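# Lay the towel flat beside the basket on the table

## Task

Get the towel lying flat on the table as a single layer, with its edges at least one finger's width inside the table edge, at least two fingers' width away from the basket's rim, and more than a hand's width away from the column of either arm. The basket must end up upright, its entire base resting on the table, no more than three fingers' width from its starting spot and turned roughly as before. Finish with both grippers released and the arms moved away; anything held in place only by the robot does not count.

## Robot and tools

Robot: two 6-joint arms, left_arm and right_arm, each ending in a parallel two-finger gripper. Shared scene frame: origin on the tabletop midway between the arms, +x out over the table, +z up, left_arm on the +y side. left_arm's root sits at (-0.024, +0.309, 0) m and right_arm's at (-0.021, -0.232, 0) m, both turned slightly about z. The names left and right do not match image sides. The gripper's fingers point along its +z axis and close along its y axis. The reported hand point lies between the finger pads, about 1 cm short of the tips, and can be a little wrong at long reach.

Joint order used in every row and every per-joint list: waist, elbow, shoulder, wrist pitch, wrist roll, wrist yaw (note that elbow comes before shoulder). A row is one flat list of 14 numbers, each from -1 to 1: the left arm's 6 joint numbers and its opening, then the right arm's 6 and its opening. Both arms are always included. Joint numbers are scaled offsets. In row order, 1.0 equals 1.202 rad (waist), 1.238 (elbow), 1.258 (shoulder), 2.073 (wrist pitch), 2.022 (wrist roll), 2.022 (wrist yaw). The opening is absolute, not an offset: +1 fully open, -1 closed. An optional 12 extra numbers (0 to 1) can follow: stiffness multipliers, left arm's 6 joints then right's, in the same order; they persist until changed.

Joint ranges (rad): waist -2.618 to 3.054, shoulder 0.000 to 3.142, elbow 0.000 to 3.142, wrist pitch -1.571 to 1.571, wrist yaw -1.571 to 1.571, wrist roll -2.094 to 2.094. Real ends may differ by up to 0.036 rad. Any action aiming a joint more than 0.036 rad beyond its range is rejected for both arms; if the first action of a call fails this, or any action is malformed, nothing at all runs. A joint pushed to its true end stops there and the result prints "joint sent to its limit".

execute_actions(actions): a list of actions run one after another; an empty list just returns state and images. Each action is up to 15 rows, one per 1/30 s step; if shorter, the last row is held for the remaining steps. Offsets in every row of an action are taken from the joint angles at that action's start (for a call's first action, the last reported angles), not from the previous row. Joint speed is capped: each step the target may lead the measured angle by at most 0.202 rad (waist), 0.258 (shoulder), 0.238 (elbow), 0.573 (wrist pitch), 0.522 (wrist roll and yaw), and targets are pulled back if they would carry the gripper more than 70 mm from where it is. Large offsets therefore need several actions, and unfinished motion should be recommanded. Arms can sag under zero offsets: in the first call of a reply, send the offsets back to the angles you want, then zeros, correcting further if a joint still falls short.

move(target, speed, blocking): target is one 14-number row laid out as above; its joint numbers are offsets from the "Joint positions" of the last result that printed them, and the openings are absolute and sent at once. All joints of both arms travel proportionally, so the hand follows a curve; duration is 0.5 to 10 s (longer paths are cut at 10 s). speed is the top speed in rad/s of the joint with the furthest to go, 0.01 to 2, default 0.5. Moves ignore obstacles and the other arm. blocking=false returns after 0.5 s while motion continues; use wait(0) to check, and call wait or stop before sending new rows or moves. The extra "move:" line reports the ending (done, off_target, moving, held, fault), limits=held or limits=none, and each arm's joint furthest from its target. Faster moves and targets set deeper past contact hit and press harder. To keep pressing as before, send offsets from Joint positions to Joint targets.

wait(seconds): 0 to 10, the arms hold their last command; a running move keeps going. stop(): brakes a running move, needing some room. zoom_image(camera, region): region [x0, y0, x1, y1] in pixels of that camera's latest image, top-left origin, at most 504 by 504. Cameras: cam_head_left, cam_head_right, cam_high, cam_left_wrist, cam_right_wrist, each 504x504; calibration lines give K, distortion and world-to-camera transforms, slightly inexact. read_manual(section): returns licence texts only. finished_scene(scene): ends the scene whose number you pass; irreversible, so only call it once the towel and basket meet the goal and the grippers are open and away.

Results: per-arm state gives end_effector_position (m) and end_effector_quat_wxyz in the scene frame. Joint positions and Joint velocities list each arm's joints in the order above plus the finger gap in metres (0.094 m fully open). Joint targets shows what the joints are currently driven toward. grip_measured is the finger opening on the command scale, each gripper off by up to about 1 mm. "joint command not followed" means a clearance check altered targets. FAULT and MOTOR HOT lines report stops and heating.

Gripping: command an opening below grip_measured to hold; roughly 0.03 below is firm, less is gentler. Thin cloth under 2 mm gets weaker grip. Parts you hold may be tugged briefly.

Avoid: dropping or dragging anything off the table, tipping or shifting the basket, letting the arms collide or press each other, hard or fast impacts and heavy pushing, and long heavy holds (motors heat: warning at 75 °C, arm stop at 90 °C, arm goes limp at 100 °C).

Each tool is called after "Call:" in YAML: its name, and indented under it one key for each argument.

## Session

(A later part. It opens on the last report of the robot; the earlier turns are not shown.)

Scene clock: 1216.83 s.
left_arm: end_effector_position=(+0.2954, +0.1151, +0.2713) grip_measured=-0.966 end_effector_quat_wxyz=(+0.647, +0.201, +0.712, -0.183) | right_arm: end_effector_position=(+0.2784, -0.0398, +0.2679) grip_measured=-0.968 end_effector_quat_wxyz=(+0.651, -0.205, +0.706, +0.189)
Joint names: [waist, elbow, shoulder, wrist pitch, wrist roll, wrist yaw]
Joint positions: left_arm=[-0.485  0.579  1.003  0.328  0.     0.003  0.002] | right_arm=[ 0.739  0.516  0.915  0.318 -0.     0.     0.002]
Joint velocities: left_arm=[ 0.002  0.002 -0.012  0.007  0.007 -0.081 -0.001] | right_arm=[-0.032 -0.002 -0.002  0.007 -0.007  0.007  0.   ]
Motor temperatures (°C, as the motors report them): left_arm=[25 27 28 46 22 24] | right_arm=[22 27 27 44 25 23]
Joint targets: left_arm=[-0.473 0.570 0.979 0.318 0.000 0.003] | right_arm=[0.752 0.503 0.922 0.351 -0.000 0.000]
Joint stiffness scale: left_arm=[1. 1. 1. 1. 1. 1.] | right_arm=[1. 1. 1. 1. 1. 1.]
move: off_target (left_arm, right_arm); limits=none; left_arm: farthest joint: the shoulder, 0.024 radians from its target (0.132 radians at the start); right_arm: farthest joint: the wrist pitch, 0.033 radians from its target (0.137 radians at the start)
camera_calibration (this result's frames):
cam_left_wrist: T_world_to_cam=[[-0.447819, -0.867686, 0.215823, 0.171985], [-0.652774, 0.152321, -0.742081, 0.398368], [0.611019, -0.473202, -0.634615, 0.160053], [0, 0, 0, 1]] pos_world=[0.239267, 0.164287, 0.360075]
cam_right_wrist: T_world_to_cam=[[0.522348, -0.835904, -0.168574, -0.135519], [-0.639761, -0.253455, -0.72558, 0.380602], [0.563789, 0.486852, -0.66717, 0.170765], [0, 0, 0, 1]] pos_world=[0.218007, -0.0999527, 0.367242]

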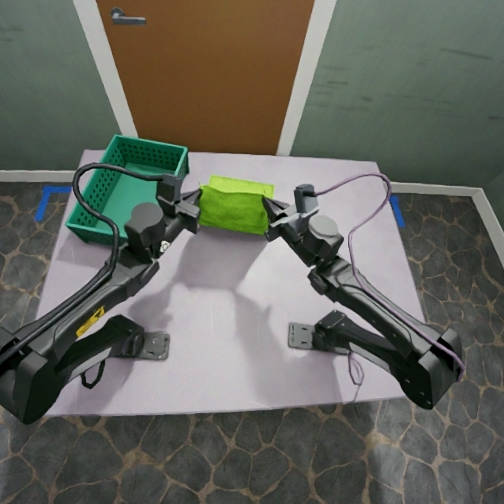

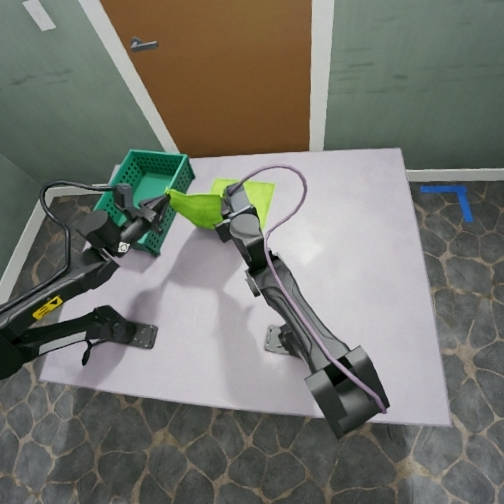

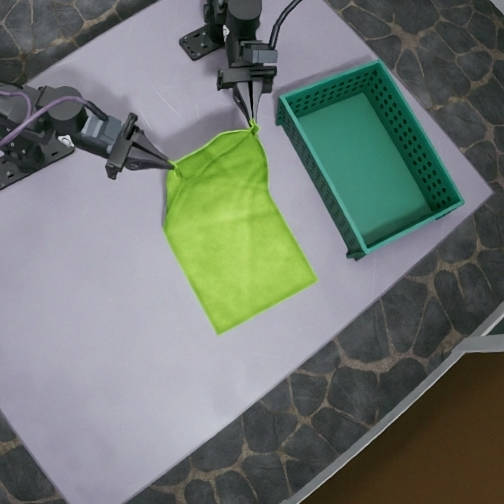

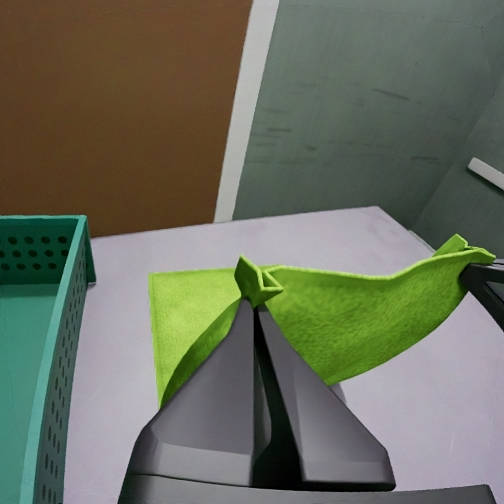

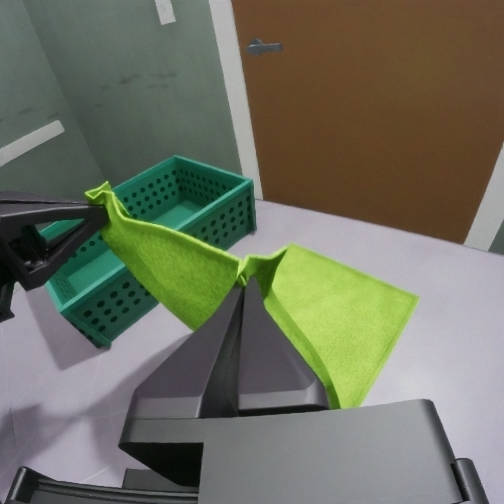

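Call:
move:
  target: [0.061,0.762,0.424,-0.04,0,0,-1,-0.205,0.68,0.383,-0.021,0,0,-1]
  speed: 0.6

Scene clock: 1265.70 s.
left_arm: end_effector_position=(+0.4200, +0.0752, +0.4807) grip_measured=-0.966 end_effector_quat_wxyz=(+0.752, +0.153, +0.613, -0.188) | right_arm: end_effector_position=(+0.4187, -0.0791, +0.4706) grip_measured=-0.968 end_effector_quat_wxyz=(+0.764, -0.104, +0.624, +0.128)
Joint names: [waist, elbow, shoulder, wrist pitch, wrist roll, wrist yaw]
Joint positions: left_arm=[-0.424  1.486  1.535  0.252  0.     0.003  0.002] | right_arm=[ 0.504  1.322  1.394  0.273 -0.     0.     0.001]
Joint velocities: left_arm=[-0.002 -0.017  0.002  0.081 -0.022 -0.066  0.   ] | right_arm=[ 0.002  0.002 -0.012 -0.022 -0.007 -0.051 -0.   ]
Motor temperatures (°C, as the motors report them): left_arm=[25 27 28 46 22 24] | right_arm=[22 27 27 46 25 23]
Joint targets: left_arm=[-0.412 1.522 1.537 0.245 0.000 0.003] | right_arm=[0.492 1.358 1.397 0.274 -0.000 0.000]
Joint stiffness scale: left_arm=[1. 1. 1. 1. 1. 1.] | right_arm=[1. 1. 1. 1. 1. 1.]
move: off_target (left_arm, right_arm); limits=none; left_arm: farthest joint: the elbow, 0.036 radians from its target (0.943 radians at the start); right_arm: farthest joint: the elbow, 0.036 radians from its target (0.842 radians at the start)
camera_calibration (this result's frames):
cam_left_wrist: T_world_to_cam=[[-0.452739, -0.862338, 0.226715, 0.144371], [-0.442303, -0.00357485, -0.896858, 0.638934], [0.774206, -0.50632, -0.379797, 0.00933809], [0, 0, 0, 1]] pos_world=[0.340735, 0.131509, 0.543849]
cam_right_wrist: T_world_to_cam=[[0.358071, -0.919141, -0.164211, -0.147307], [-0.46482, -0.02295, -0.885107, 0.627542], [0.80977, 0.39326, -0.435453, 0.026509], [0, 0, 0, 1]] pos_world=[0.322974, -0.131418, 0.542796]

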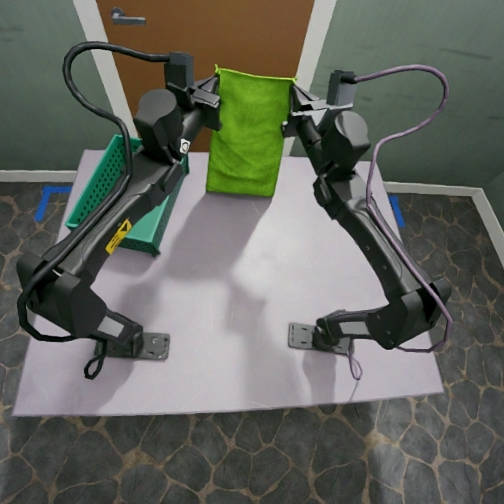

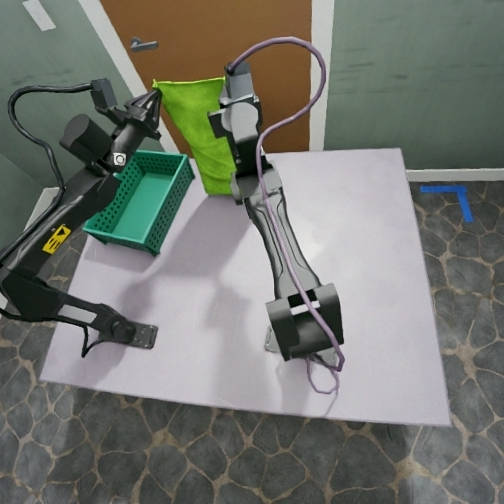

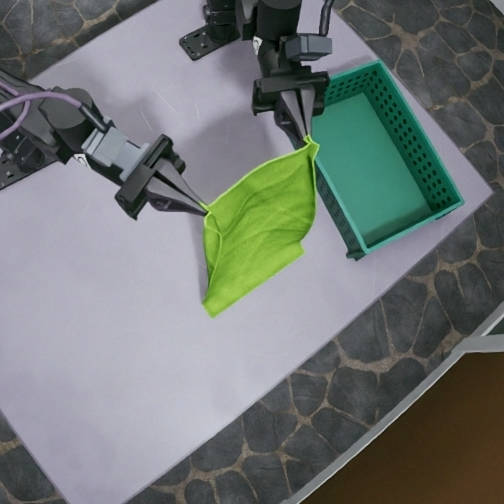

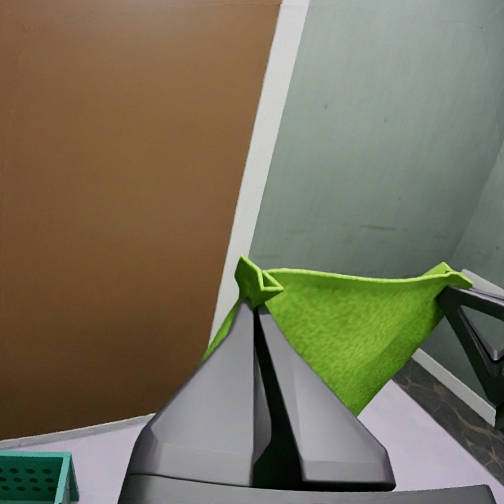

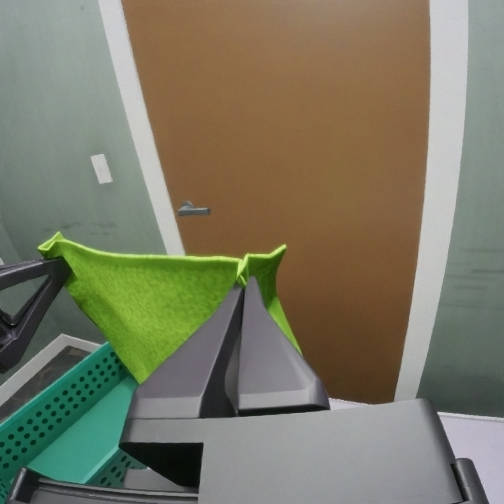

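Call:
move:
  target: [0.056,0.674,0.437,-0.077,0,0,-1,-0.097,0.499,0.361,-0.014,0,0,-1]
  speed: 0.5

Scene clock: 1280.87 s.
left_arm: end_effector_position=(+0.5388, +0.0513, +0.5238) grip_measured=-0.966 end_effector_quat_wxyz=(+0.783, +0.129, +0.584, -0.172) | right_arm: end_effector_position=(+0.5376, -0.1014, +0.5144) grip_measured=-0.968 end_effector_quat_wxyz=(+0.796, -0.068, +0.595, +0.091)
Joint names: [waist, elbow, shoulder, wrist pitch, wrist roll, wrist yaw]
Joint positions: left_arm=[-0.368  2.282  2.091  0.099  0.     0.003  0.002] | right_arm=[ 0.399  1.901  1.853  0.24  -0.     0.     0.001]
Joint velocities: left_arm=[-0.022 -0.002  0.007 -0.037 -0.051 -0.022  0.   ] | right_arm=[ 0.002 -0.012  0.002 -0.022 -0.022 -0.051  0.   ]
Motor temperatures (°C, as the motors report them): left_arm=[25 28 28 46 22 24] | right_arm=[22 28 27 45 25 23]
Joint targets: left_arm=[-0.356 2.321 2.085 0.093 0.000 0.003] | right_arm=[0.387 1.940 1.848 0.244 -0.000 0.000]
Joint stiffness scale: left_arm=[1. 1. 1. 1. 1. 1.] | right_arm=[1. 1. 1. 1. 1. 1.]
move: off_target (left_arm, right_arm); limits=none; left_arm: farthest joint: the elbow, 0.039 radians from its target (0.834 radians at the start); right_arm: farthest joint: the elbow, 0.038 radians from its target (0.617 radians at the start)
camera_calibration (this result's frames):
cam_left_wrist: T_world_to_cam=[[-0.421626, -0.878124, 0.226119, 0.152189], [-0.370569, -0.0607311, -0.926817, 0.710033], [0.827593, -0.474563, -0.2998, -0.150612], [0, 0, 0, 1]] pos_world=[0.451929, 0.105287, 0.578505]
cam_right_wrist: T_world_to_cam=[[0.273854, -0.948328, -0.160243, -0.162964], [-0.38881, 0.0432294, -0.920303, 0.704985], [0.879677, 0.314332, -0.356881, -0.127899], [0, 0, 0, 1]] pos_world=[0.431243, -0.144816, 0.577042]

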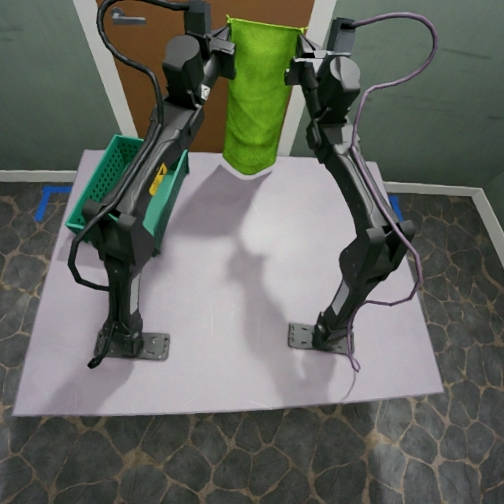

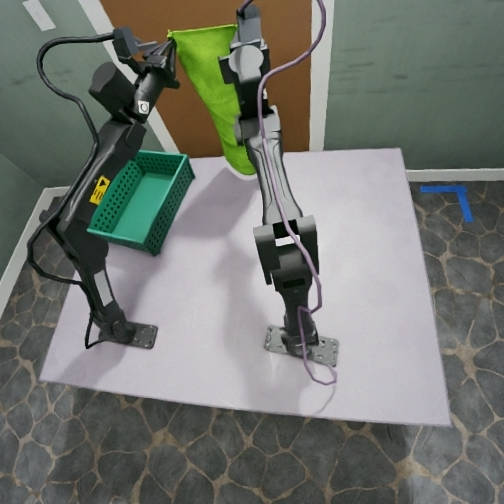

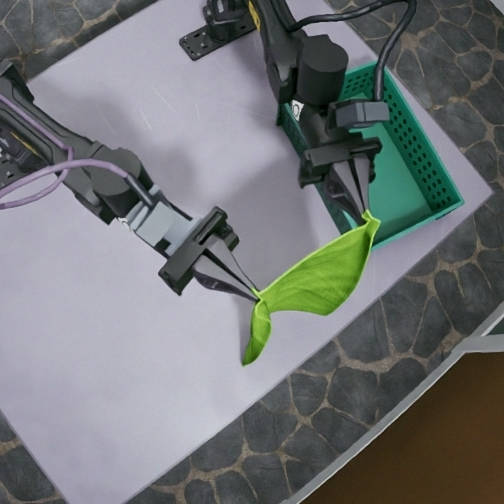

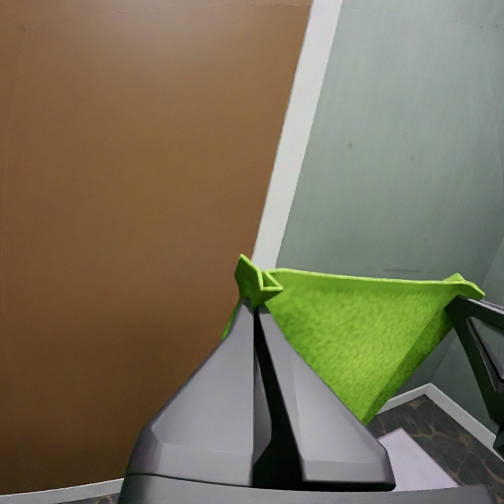

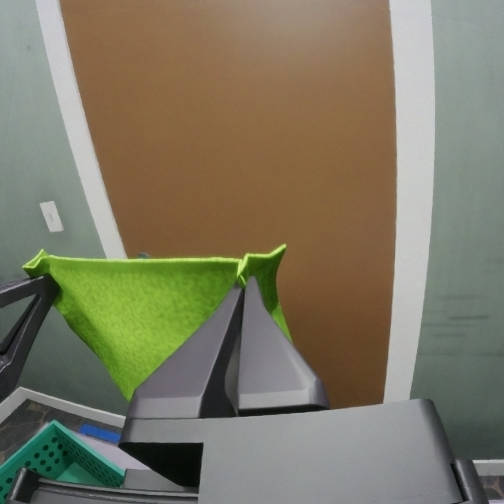

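Call:
execute_actions:
  actions: []

Call:
zoom_image:
  camera: "cam_head_left"
  region: [180, 80, 320, 220]

Scene clock: 1284.13 s.
left_arm: end_effector_position=(+0.5388, +0.0513, +0.5238) grip_measured=-0.966 end_effector_quat_wxyz=(+0.783, +0.129, +0.584, -0.172) | right_arm: end_effector_position=(+0.5376, -0.1014, +0.5144) grip_measured=-0.968 end_effector_quat_wxyz=(+0.796, -0.068, +0.595, +0.091)
Joint names: [waist, elbow, shoulder, wrist pitch, wrist roll, wrist yaw]
Joint positions: left_arm=[-0.368  2.282  2.091  0.099  0.     0.003  0.002] | right_arm=[ 0.399  1.901  1.853  0.24  -0.     0.     0.001]
Joint velocities: left_arm=[ 0.017 -0.012 -0.002 -0.066  0.022  0.007  0.   ] | right_arm=[ 0.012  0.012  0.007  0.007  0.066  0.081 -0.   ]
Motor temperatures (°C, as the motors report them): left_arm=[25 28 29 45 22 24] | right_arm=[22 28 27 45 25 23]
Joint targets: left_arm=[-0.356 2.321 2.085 0.093 0.000 0.003] | right_arm=[0.387 1.940 1.848 0.244 -0.000 0.000]
Joint stiffness scale: left_arm=[1. 1. 1. 1. 1. 1.] | right_arm=[1. 1. 1. 1. 1. 1.]
camera_calibration (this result's frames):
cam_left_wrist: T_world_to_cam=[[-0.421626, -0.878124, 0.226119, 0.152189], [-0.370569, -0.0607311, -0.926817, 0.710033], [0.827593, -0.474563, -0.2998, -0.150612], [0, 0, 0, 1]] pos_world=[0.451929, 0.105287, 0.578505]
cam_right_wrist: T_world_to_cam=[[0.273854, -0.948328, -0.160243, -0.162964], [-0.38881, 0.0432294, -0.920303, 0.704985], [0.879677, 0.314332, -0.356881, -0.127899], [0, 0, 0, 1]] pos_world=[0.431243, -0.144816, 0.577042]

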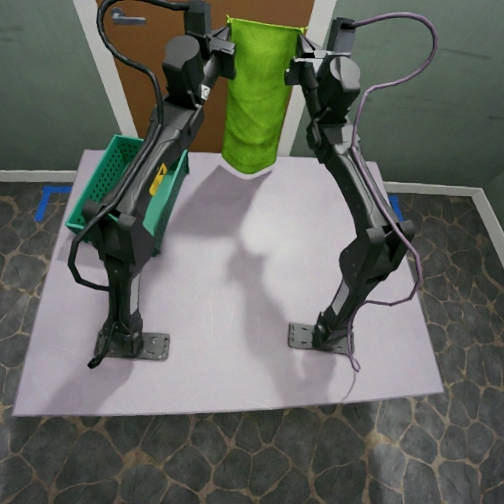

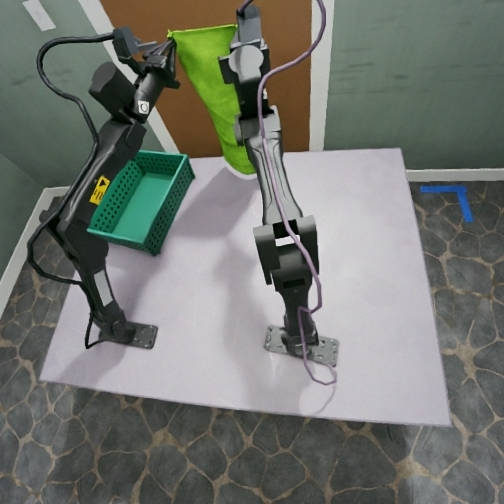

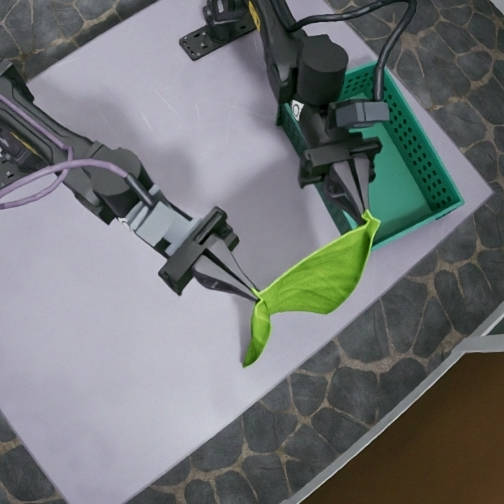

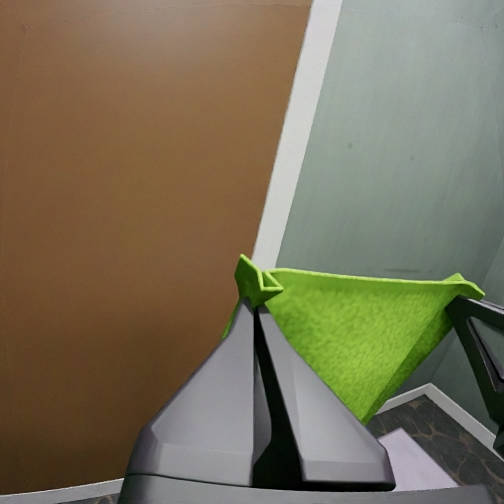

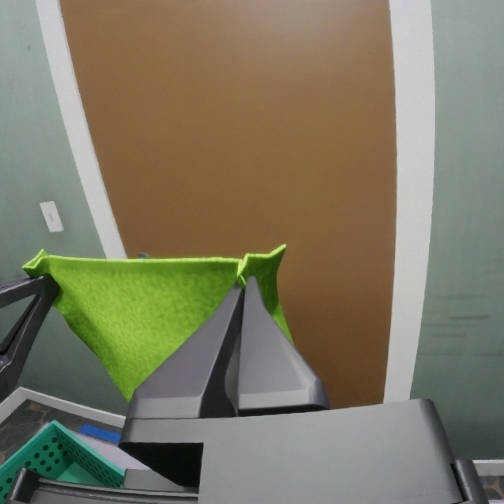

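Region (180, 80, 320, 220) of cam_head_left's 504x504 image, scaled by 3.600, with more detail than that image has.

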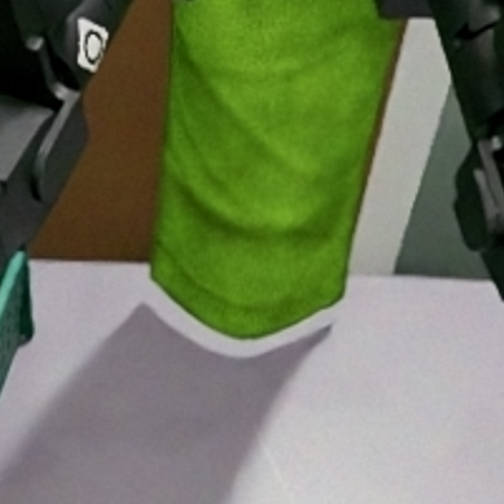

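Call:
move:
  target: [-0.037,-0.548,-0.268,0.124,0,0,-1,0.027,-0.436,-0.225,0.088,0,0,-1]
  speed: 0.3

Scene clock: 1303.20 s.
left_arm: end_effector_position=(+0.4896, +0.0530, +0.4312) grip_measured=-0.966 end_effector_quat_wxyz=(+0.738, +0.151, +0.633, -0.175) | right_arm: end_effector_position=(+0.4894, -0.1017, +0.4200) grip_measured=-0.968 end_effector_quat_wxyz=(+0.752, -0.080, +0.647, +0.094)
Joint names: [waist, elbow, shoulder, wrist pitch, wrist roll, wrist yaw]
Joint positions: left_arm=[-0.401  1.613  1.786  0.326  0.     0.003  0.002] | right_arm=[ 0.419  1.366  1.605  0.388 -0.     0.     0.001]
Joint velocities: left_arm=[-0.017 -0.002  0.017  0.051 -0.022 -0.007 -0.   ] | right_arm=[-0.007 -0.007 -0.002 -0.037  0.007 -0.095  0.001]
Motor temperatures (°C, as the motors report them): left_arm=[25 28 30 45 22 24] | right_arm=[22 28 29 44 25 23]
Joint targets: left_arm=[-0.412 1.603 1.754 0.355 0.000 0.003] | right_arm=[0.432 1.362 1.570 0.422 -0.000 0.000]
Joint stiffness scale: left_arm=[1. 1. 1. 1. 1. 1.] | right_arm=[1. 1. 1. 1. 1. 1.]
move: off_target (left_arm, right_arm); limits=none; left_arm: farthest joint: the shoulder, 0.032 radians from its target (0.337 radians at the start); right_arm: farthest joint: the shoulder, 0.035 radians from its target (0.283 radians at the start)
camera_calibration (this result's frames):
cam_left_wrist: T_world_to_cam=[[-0.42286, -0.877489, 0.22628, 0.154334], [-0.482642, 0.00674203, -0.875792, 0.635349], [0.766972, -0.479549, -0.426364, -0.0523352], [0, 0, 0, 1]] pos_world=[0.412047, 0.106046, 0.499197]
cam_right_wrist: T_world_to_cam=[[0.271157, -0.948113, -0.166001, -0.16133], [-0.5087, 0.00524975, -0.860928, 0.629306], [0.817128, 0.317891, -0.480881, -0.0360514], [0, 0, 0, 1]] pos_world=[0.393332, -0.144802, 0.49767]

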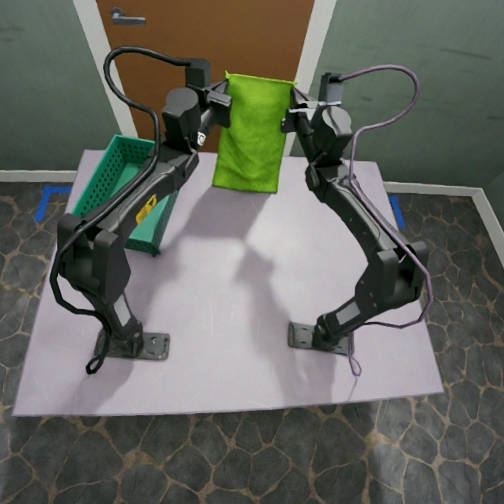

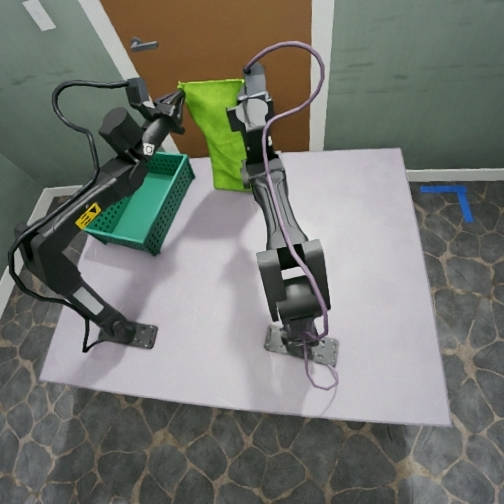

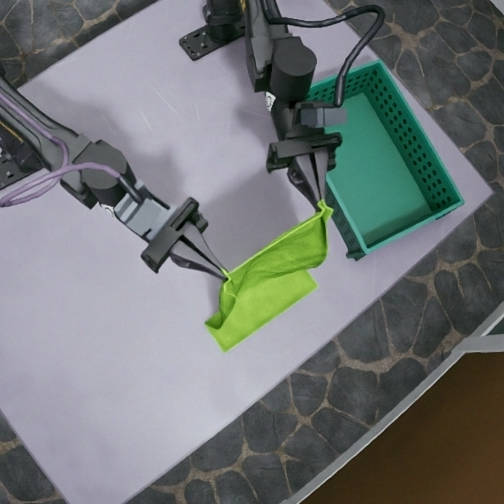

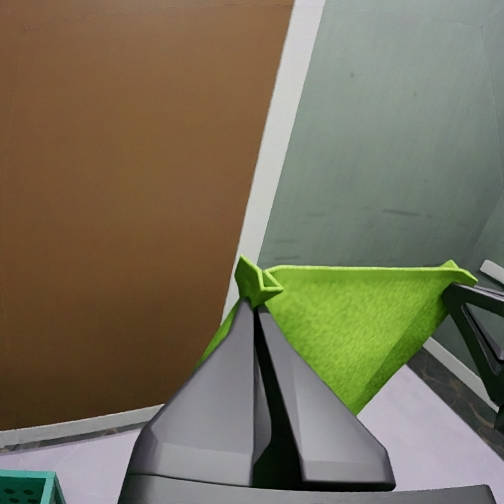

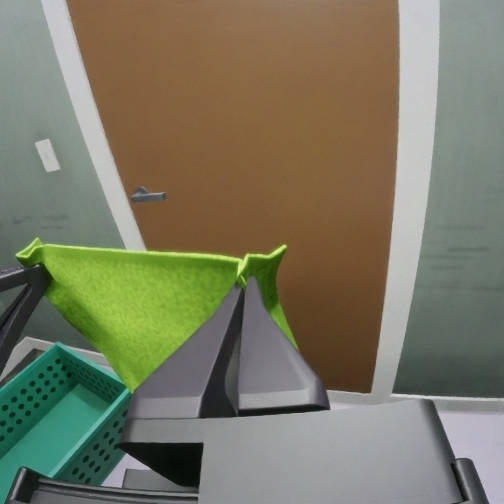

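Call:
move:
  target: [0.055,0.261,0.172,-0.01,0,0,-1,-0.021,0.246,0.185,0.027,0,0,-1]
  speed: 0.2

Scene clock: 1322.60 s.
left_arm: end_effector_position=(+0.5495, +0.0606, +0.4418) grip_measured=-0.966 end_effector_quat_wxyz=(+0.759, +0.130, +0.618, -0.159) | right_arm: end_effector_position=(+0.5483, -0.0932, +0.4311) grip_measured=-0.968 end_effector_quat_wxyz=(+0.770, -0.075, +0.628, +0.091)
Joint names: [waist, elbow, shoulder, wrist pitch, wrist roll, wrist yaw]
Joint positions: left_arm=[-0.347  1.898  2.006  0.312  0.     0.003  0.002] | right_arm=[ 0.409  1.633  1.841  0.411 -0.     0.     0.001]
Joint velocities: left_arm=[ 0.002 -0.007  0.007  0.007 -0.066 -0.037 -0.001] | right_arm=[-0.002 -0.007  0.002  0.051 -0.022 -0.007 -0.001]
Motor temperatures (°C, as the motors report them): left_arm=[25 28 30 47 22 24] | right_arm=[22 28 29 46 25 23]
Joint targets: left_arm=[-0.335 1.936 2.002 0.305 0.000 0.003] | right_arm=[0.394 1.671 1.837 0.445 -0.000 0.000]
Joint stiffness scale: left_arm=[1. 1. 1. 1. 1. 1.] | right_arm=[1. 1. 1. 1. 1. 1.]
move: off_target (left_arm, right_arm); limits=none; left_arm: farthest joint: the elbow, 0.038 radians from its target (0.324 radians at the start); right_arm: farthest joint: the elbow, 0.038 radians from its target (0.304 radians at the start)
camera_calibration (this result's frames):
cam_left_wrist: T_world_to_cam=[[-0.385853, -0.894269, 0.226717, 0.164434], [-0.440116, -0.0375501, -0.897155, 0.66218], [0.810812, -0.445951, -0.379094, -0.137088], [0, 0, 0, 1]] pos_world=[0.466036, 0.110778, 0.504829]
cam_right_wrist: T_world_to_cam=[[0.269464, -0.948914, -0.164166, -0.167408], [-0.463917, 0.0214771, -0.885618, 0.656326], [0.843902, 0.314802, -0.43443, -0.116513], [0, 0, 0, 1]] pos_world=[0.447916, -0.136273, 0.503155]

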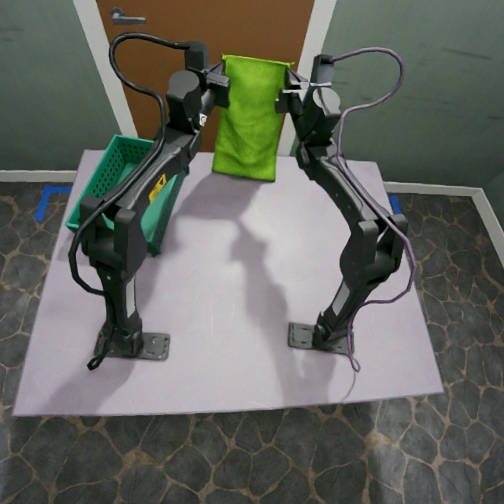

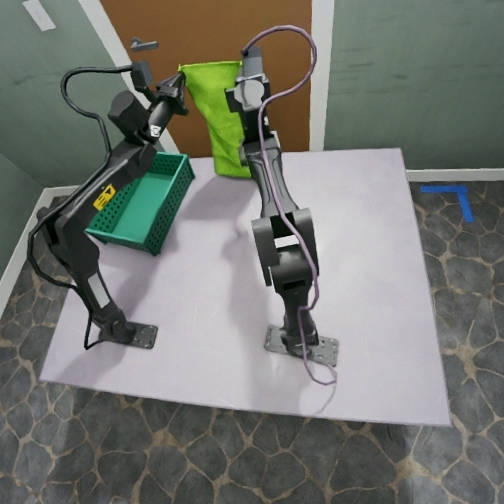

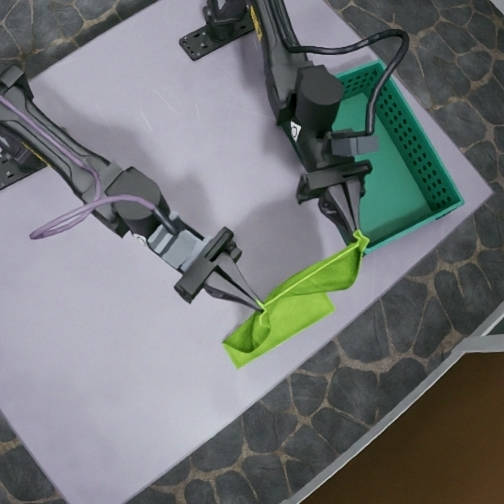

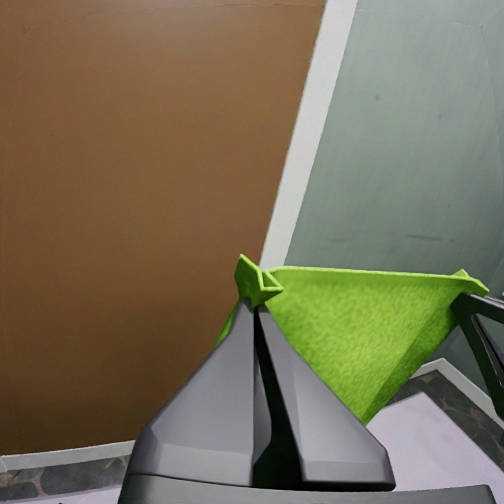

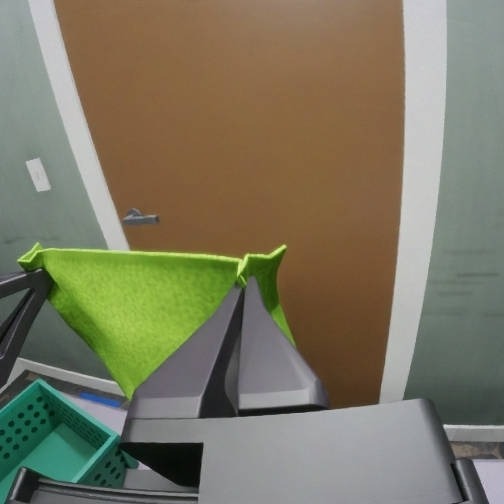

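Call:
move:
  target: [-0.122,-0.859,-0.513,0.102,0,0,-1,0.123,-0.805,-0.572,0.039,0,0,-1]
  speed: 0.4

Scene clock: 1348.17 s.
left_arm: end_effector_position=(+0.3704, +0.0706, +0.2893) grip_measured=-0.966 end_effector_quat_wxyz=(+0.663, +0.197, +0.698, -0.186) | right_arm: end_effector_position=(+0.3544, -0.0842, +0.2799) grip_measured=-0.968 end_effector_quat_wxyz=(+0.678, -0.134, +0.712, +0.127)
Joint names: [waist, elbow, shoulder, wrist pitch, wrist roll, wrist yaw]
Joint positions: left_arm=[-0.483  0.842  1.388  0.493  0.     0.003  0.002] | right_arm=[ 0.544  0.639  1.15   0.461 -0.     0.     0.001]
Joint velocities: left_arm=[ 0.002 -0.027 -0.007  0.037  0.007  0.022 -0.   ] | right_arm=[ 0.002  0.007 -0.012  0.037  0.007  0.037  0.   ]
Motor temperatures (°C, as the motors report them): left_arm=[25 29 30 46 22 24] | right_arm=[22 29 29 46 25 23]
Joint targets: left_arm=[-0.494 0.834 1.361 0.523 0.000 0.003] | right_arm=[0.557 0.636 1.122 0.492 -0.000 0.000]
Joint stiffness scale: left_arm=[1. 1. 1. 1. 1. 1.] | right_arm=[1. 1. 1. 1. 1. 1.]
move: off_target (left_arm, right_arm); limits=none; left_arm: farthest joint: the wrist pitch, 0.030 radians from its target (0.211 radians at the start); right_arm: farthest joint: the wrist pitch, 0.031 radians from its target (0.081 radians at the start)
camera_calibration (this result's frames):
cam_left_wrist: T_world_to_cam=[[-0.45391, -0.863807, 0.21864, 0.164234], [-0.625025, 0.133779, -0.769056, 0.466319], [0.635067, -0.485737, -0.600625, 0.0867025], [0, 0, 0, 1]] pos_world=[0.310946, 0.121598, 0.374793]
cam_right_wrist: T_world_to_cam=[[0.355454, -0.919334, -0.168751, -0.158082], [-0.65529, -0.116363, -0.746361, 0.449459], [0.666519, 0.375878, -0.643792, 0.105191], [0, 0, 0, 1]] pos_world=[0.280605, -0.132569, 0.376503]

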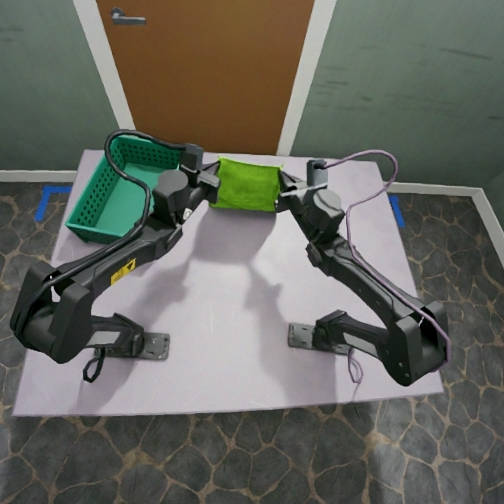

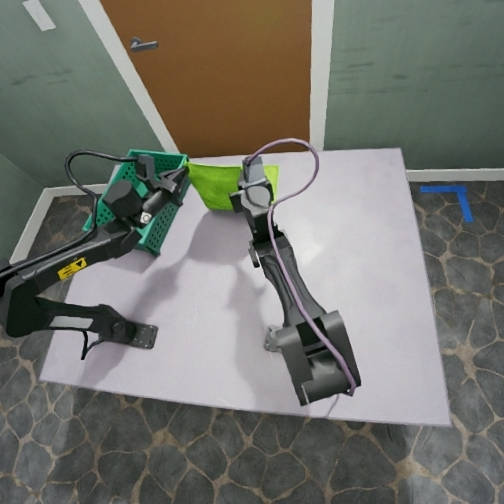

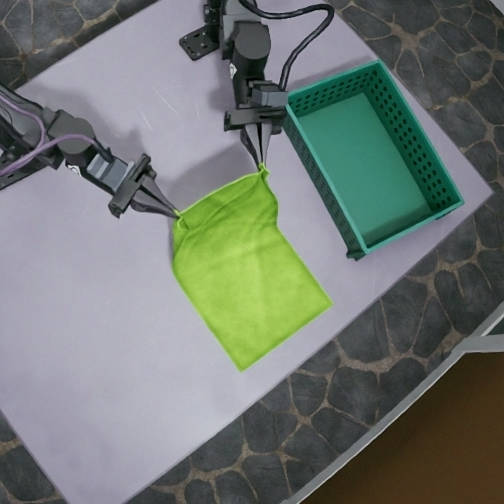

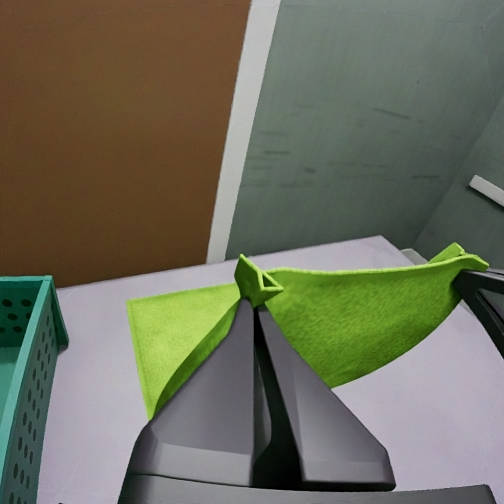

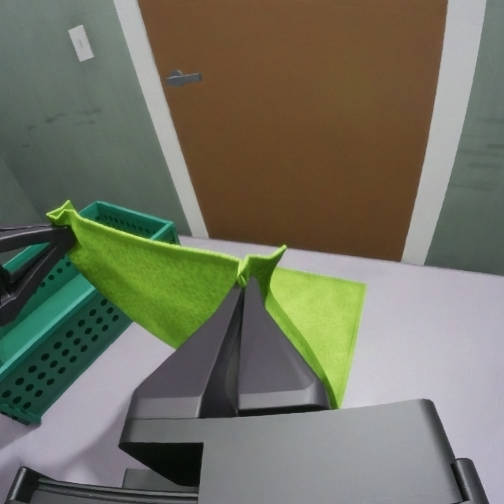

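Call:
move:
  target: [-0.1,-0.376,-0.232,0.0,0,0,-1,0.141,-0.326,-0.266,-0.055,0,0,-1]
  speed: 0.3

Scene clock: 1360.83 s.
left_arm: end_effector_position=(+0.2687, +0.0854, +0.1764) grip_measured=-0.966 end_effector_quat_wxyz=(+0.583, +0.254, +0.745, -0.199) | right_arm: end_effector_position=(+0.2551, -0.0692, +0.1639) grip_measured=-0.968 end_effector_quat_wxyz=(+0.591, -0.207, +0.763, +0.160)
Joint names: [waist, elbow, shoulder, wrist pitch, wrist roll, wrist yaw]
Joint positions: left_arm=[-0.592  0.384  1.121  0.493  0.     0.003  0.002] | right_arm=[ 0.701  0.24   0.842  0.349 -0.     0.     0.002]
Joint velocities: left_arm=[-0.002 -0.012  0.002 -0.022 -0.022 -0.051 -0.001] | right_arm=[ 0.017 -0.007 -0.002 -0.007  0.022  0.022 -0.   ]
Motor temperatures (°C, as the motors report them): left_arm=[25 28 29 47 22 24] | right_arm=[22 28 28 46 25 23]
Joint targets: left_arm=[-0.603 0.376 1.096 0.493 0.000 0.003] | right_arm=[0.713 0.236 0.816 0.347 -0.000 0.000]
Joint stiffness scale: left_arm=[1. 1. 1. 1. 1. 1.] | right_arm=[1. 1. 1. 1. 1. 1.]
move: off_target (left_arm, right_arm); limits=none; left_arm: farthest joint: the shoulder, 0.025 radians from its target (0.292 radians at the start); right_arm: farthest joint: the shoulder, 0.026 radians from its target (0.335 radians at the start)
camera_calibration (this result's frames):
cam_left_wrist: T_world_to_cam=[[-0.513245, -0.833817, 0.203294, 0.171644], [-0.713728, 0.283129, -0.640648, 0.302304], [0.476624, -0.473906, -0.740434, 0.156921], [0, 0, 0, 1]] pos_world=[0.229066, 0.131895, 0.274966]
cam_right_wrist: T_world_to_cam=[[0.465221, -0.869746, -0.164652, -0.153814], [-0.747798, -0.286618, -0.598873, 0.287282], [0.473675, 0.401735, -0.783735, 0.164974], [0, 0, 0, 1]] pos_world=[0.208243, -0.117715, 0.276016]

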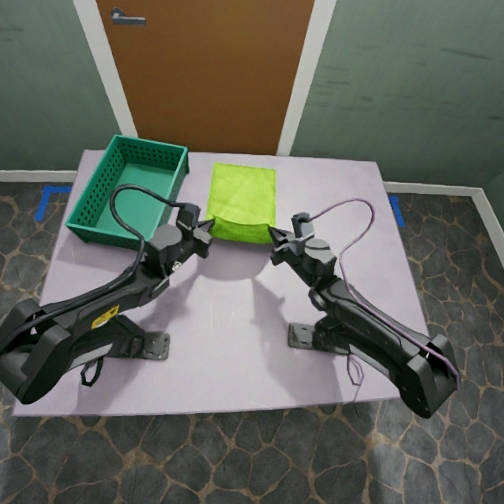

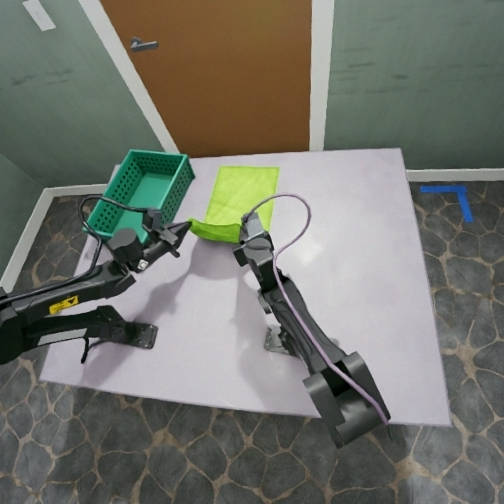

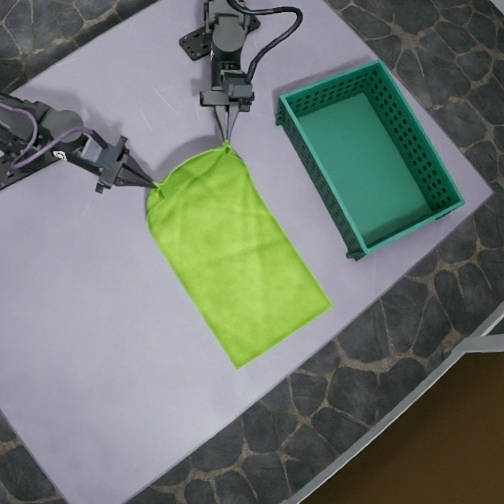

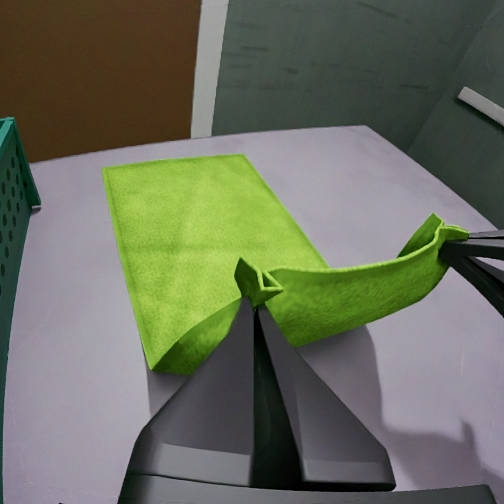

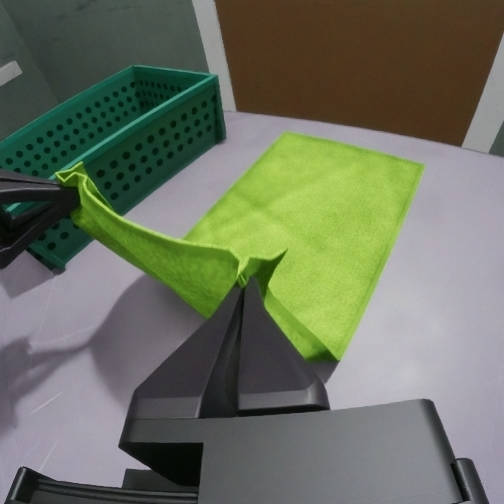

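Call:
move:
  target: [-0.07,-0.128,-0.054,-0.051,0,0,-1,0.101,-0.114,-0.078,-0.065,0,0,-1]
  speed: 0.15

Scene clock: 1378.23 s.
left_arm: end_effector_position=(+0.2215, +0.0914, +0.1032) grip_measured=-0.966 end_effector_quat_wxyz=(+0.501, +0.301, +0.788, -0.192) | right_arm: end_effector_position=(+0.2070, -0.0613, +0.0924) grip_measured=-0.968 end_effector_quat_wxyz=(+0.509, -0.265, +0.802, +0.168)
Joint names: [waist, elbow, shoulder, wrist pitch, wrist roll, wrist yaw]
Joint positions: left_arm=[-0.665  0.236  1.077  0.403  0.     0.003  0.002] | right_arm=[ 0.81   0.105  0.768  0.223 -0.     0.     0.002]
Joint velocities: left_arm=[-0.012 -0.002  0.007 -0.037 -0.022 -0.051  0.001] | right_arm=[-0.017 -0.007  0.017 -0.037  0.037 -0.007  0.002]
Motor temperatures (°C, as the motors report them): left_arm=[25 28 28 47 22 24] | right_arm=[22 28 27 45 25 23]
Joint targets: left_arm=[-0.676 0.226 1.053 0.388 0.000 0.003] | right_arm=[0.822 0.099 0.743 0.214 -0.000 0.000]
Joint stiffness scale: left_arm=[1. 1. 1. 1. 1. 1.] | right_arm=[1. 1. 1. 1. 1. 1.]
move: off_target (left_arm, right_arm); limits=none; left_arm: farthest joint: the shoulder, 0.023 radians from its target (0.068 radians at the start); right_arm: farthest joint: the shoulder, 0.025 radians from its target (0.098 radians at the start)
camera_calibration (this result's frames):
cam_left_wrist: T_world_to_cam=[[-0.544954, -0.818906, 0.18005, 0.175316], [-0.773173, 0.407715, -0.485769, 0.205884], [0.32439, -0.403932, -0.855342, 0.167245], [0, 0, 0, 1]] pos_world=[0.20047, 0.12718, 0.211498]
cam_right_wrist: T_world_to_cam=[[0.533048, -0.831791, -0.154866, -0.149029], [-0.790627, -0.424516, -0.441243, 0.19661], [0.301279, 0.357645, -0.883924, 0.170786], [0, 0, 0, 1]] pos_world=[0.18343, -0.101577, 0.214635]

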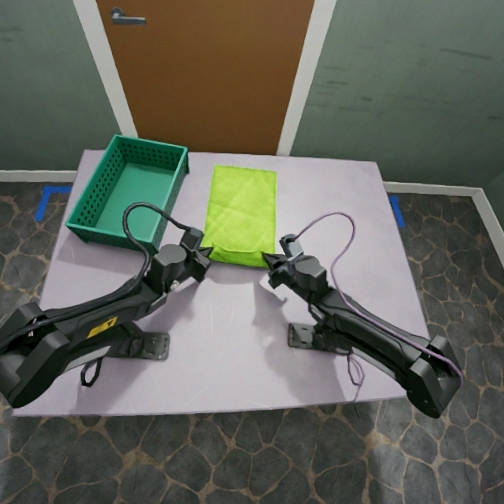

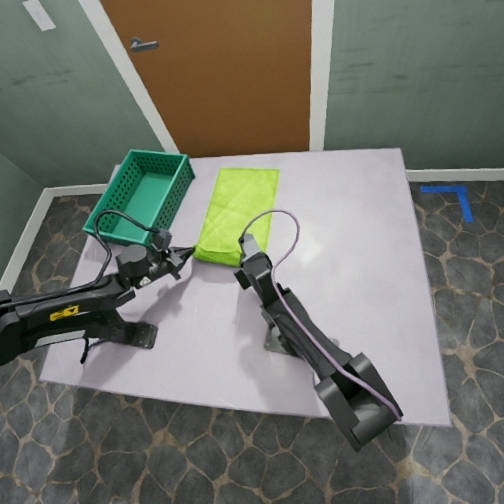

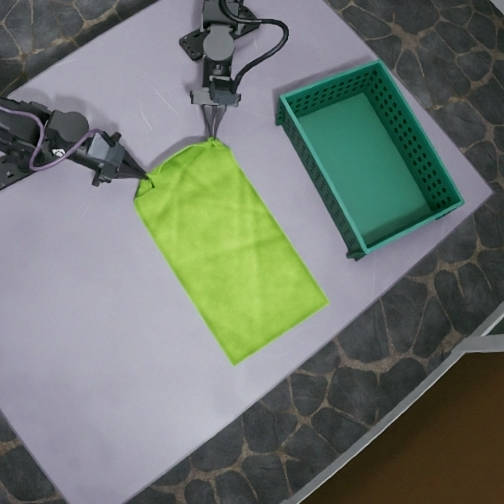

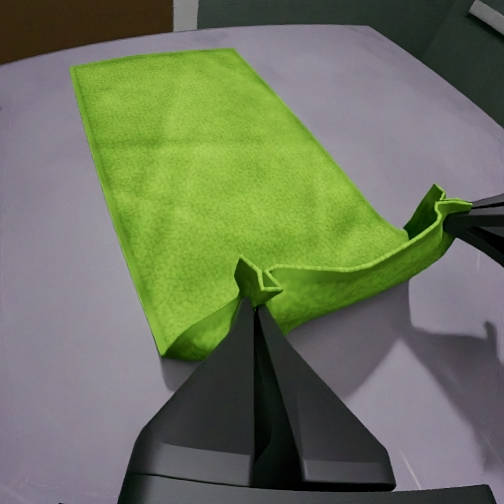

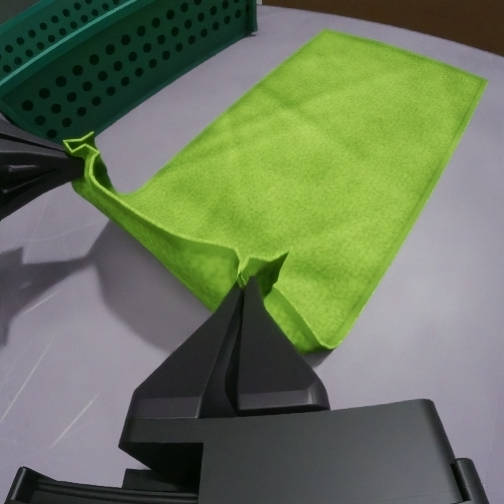

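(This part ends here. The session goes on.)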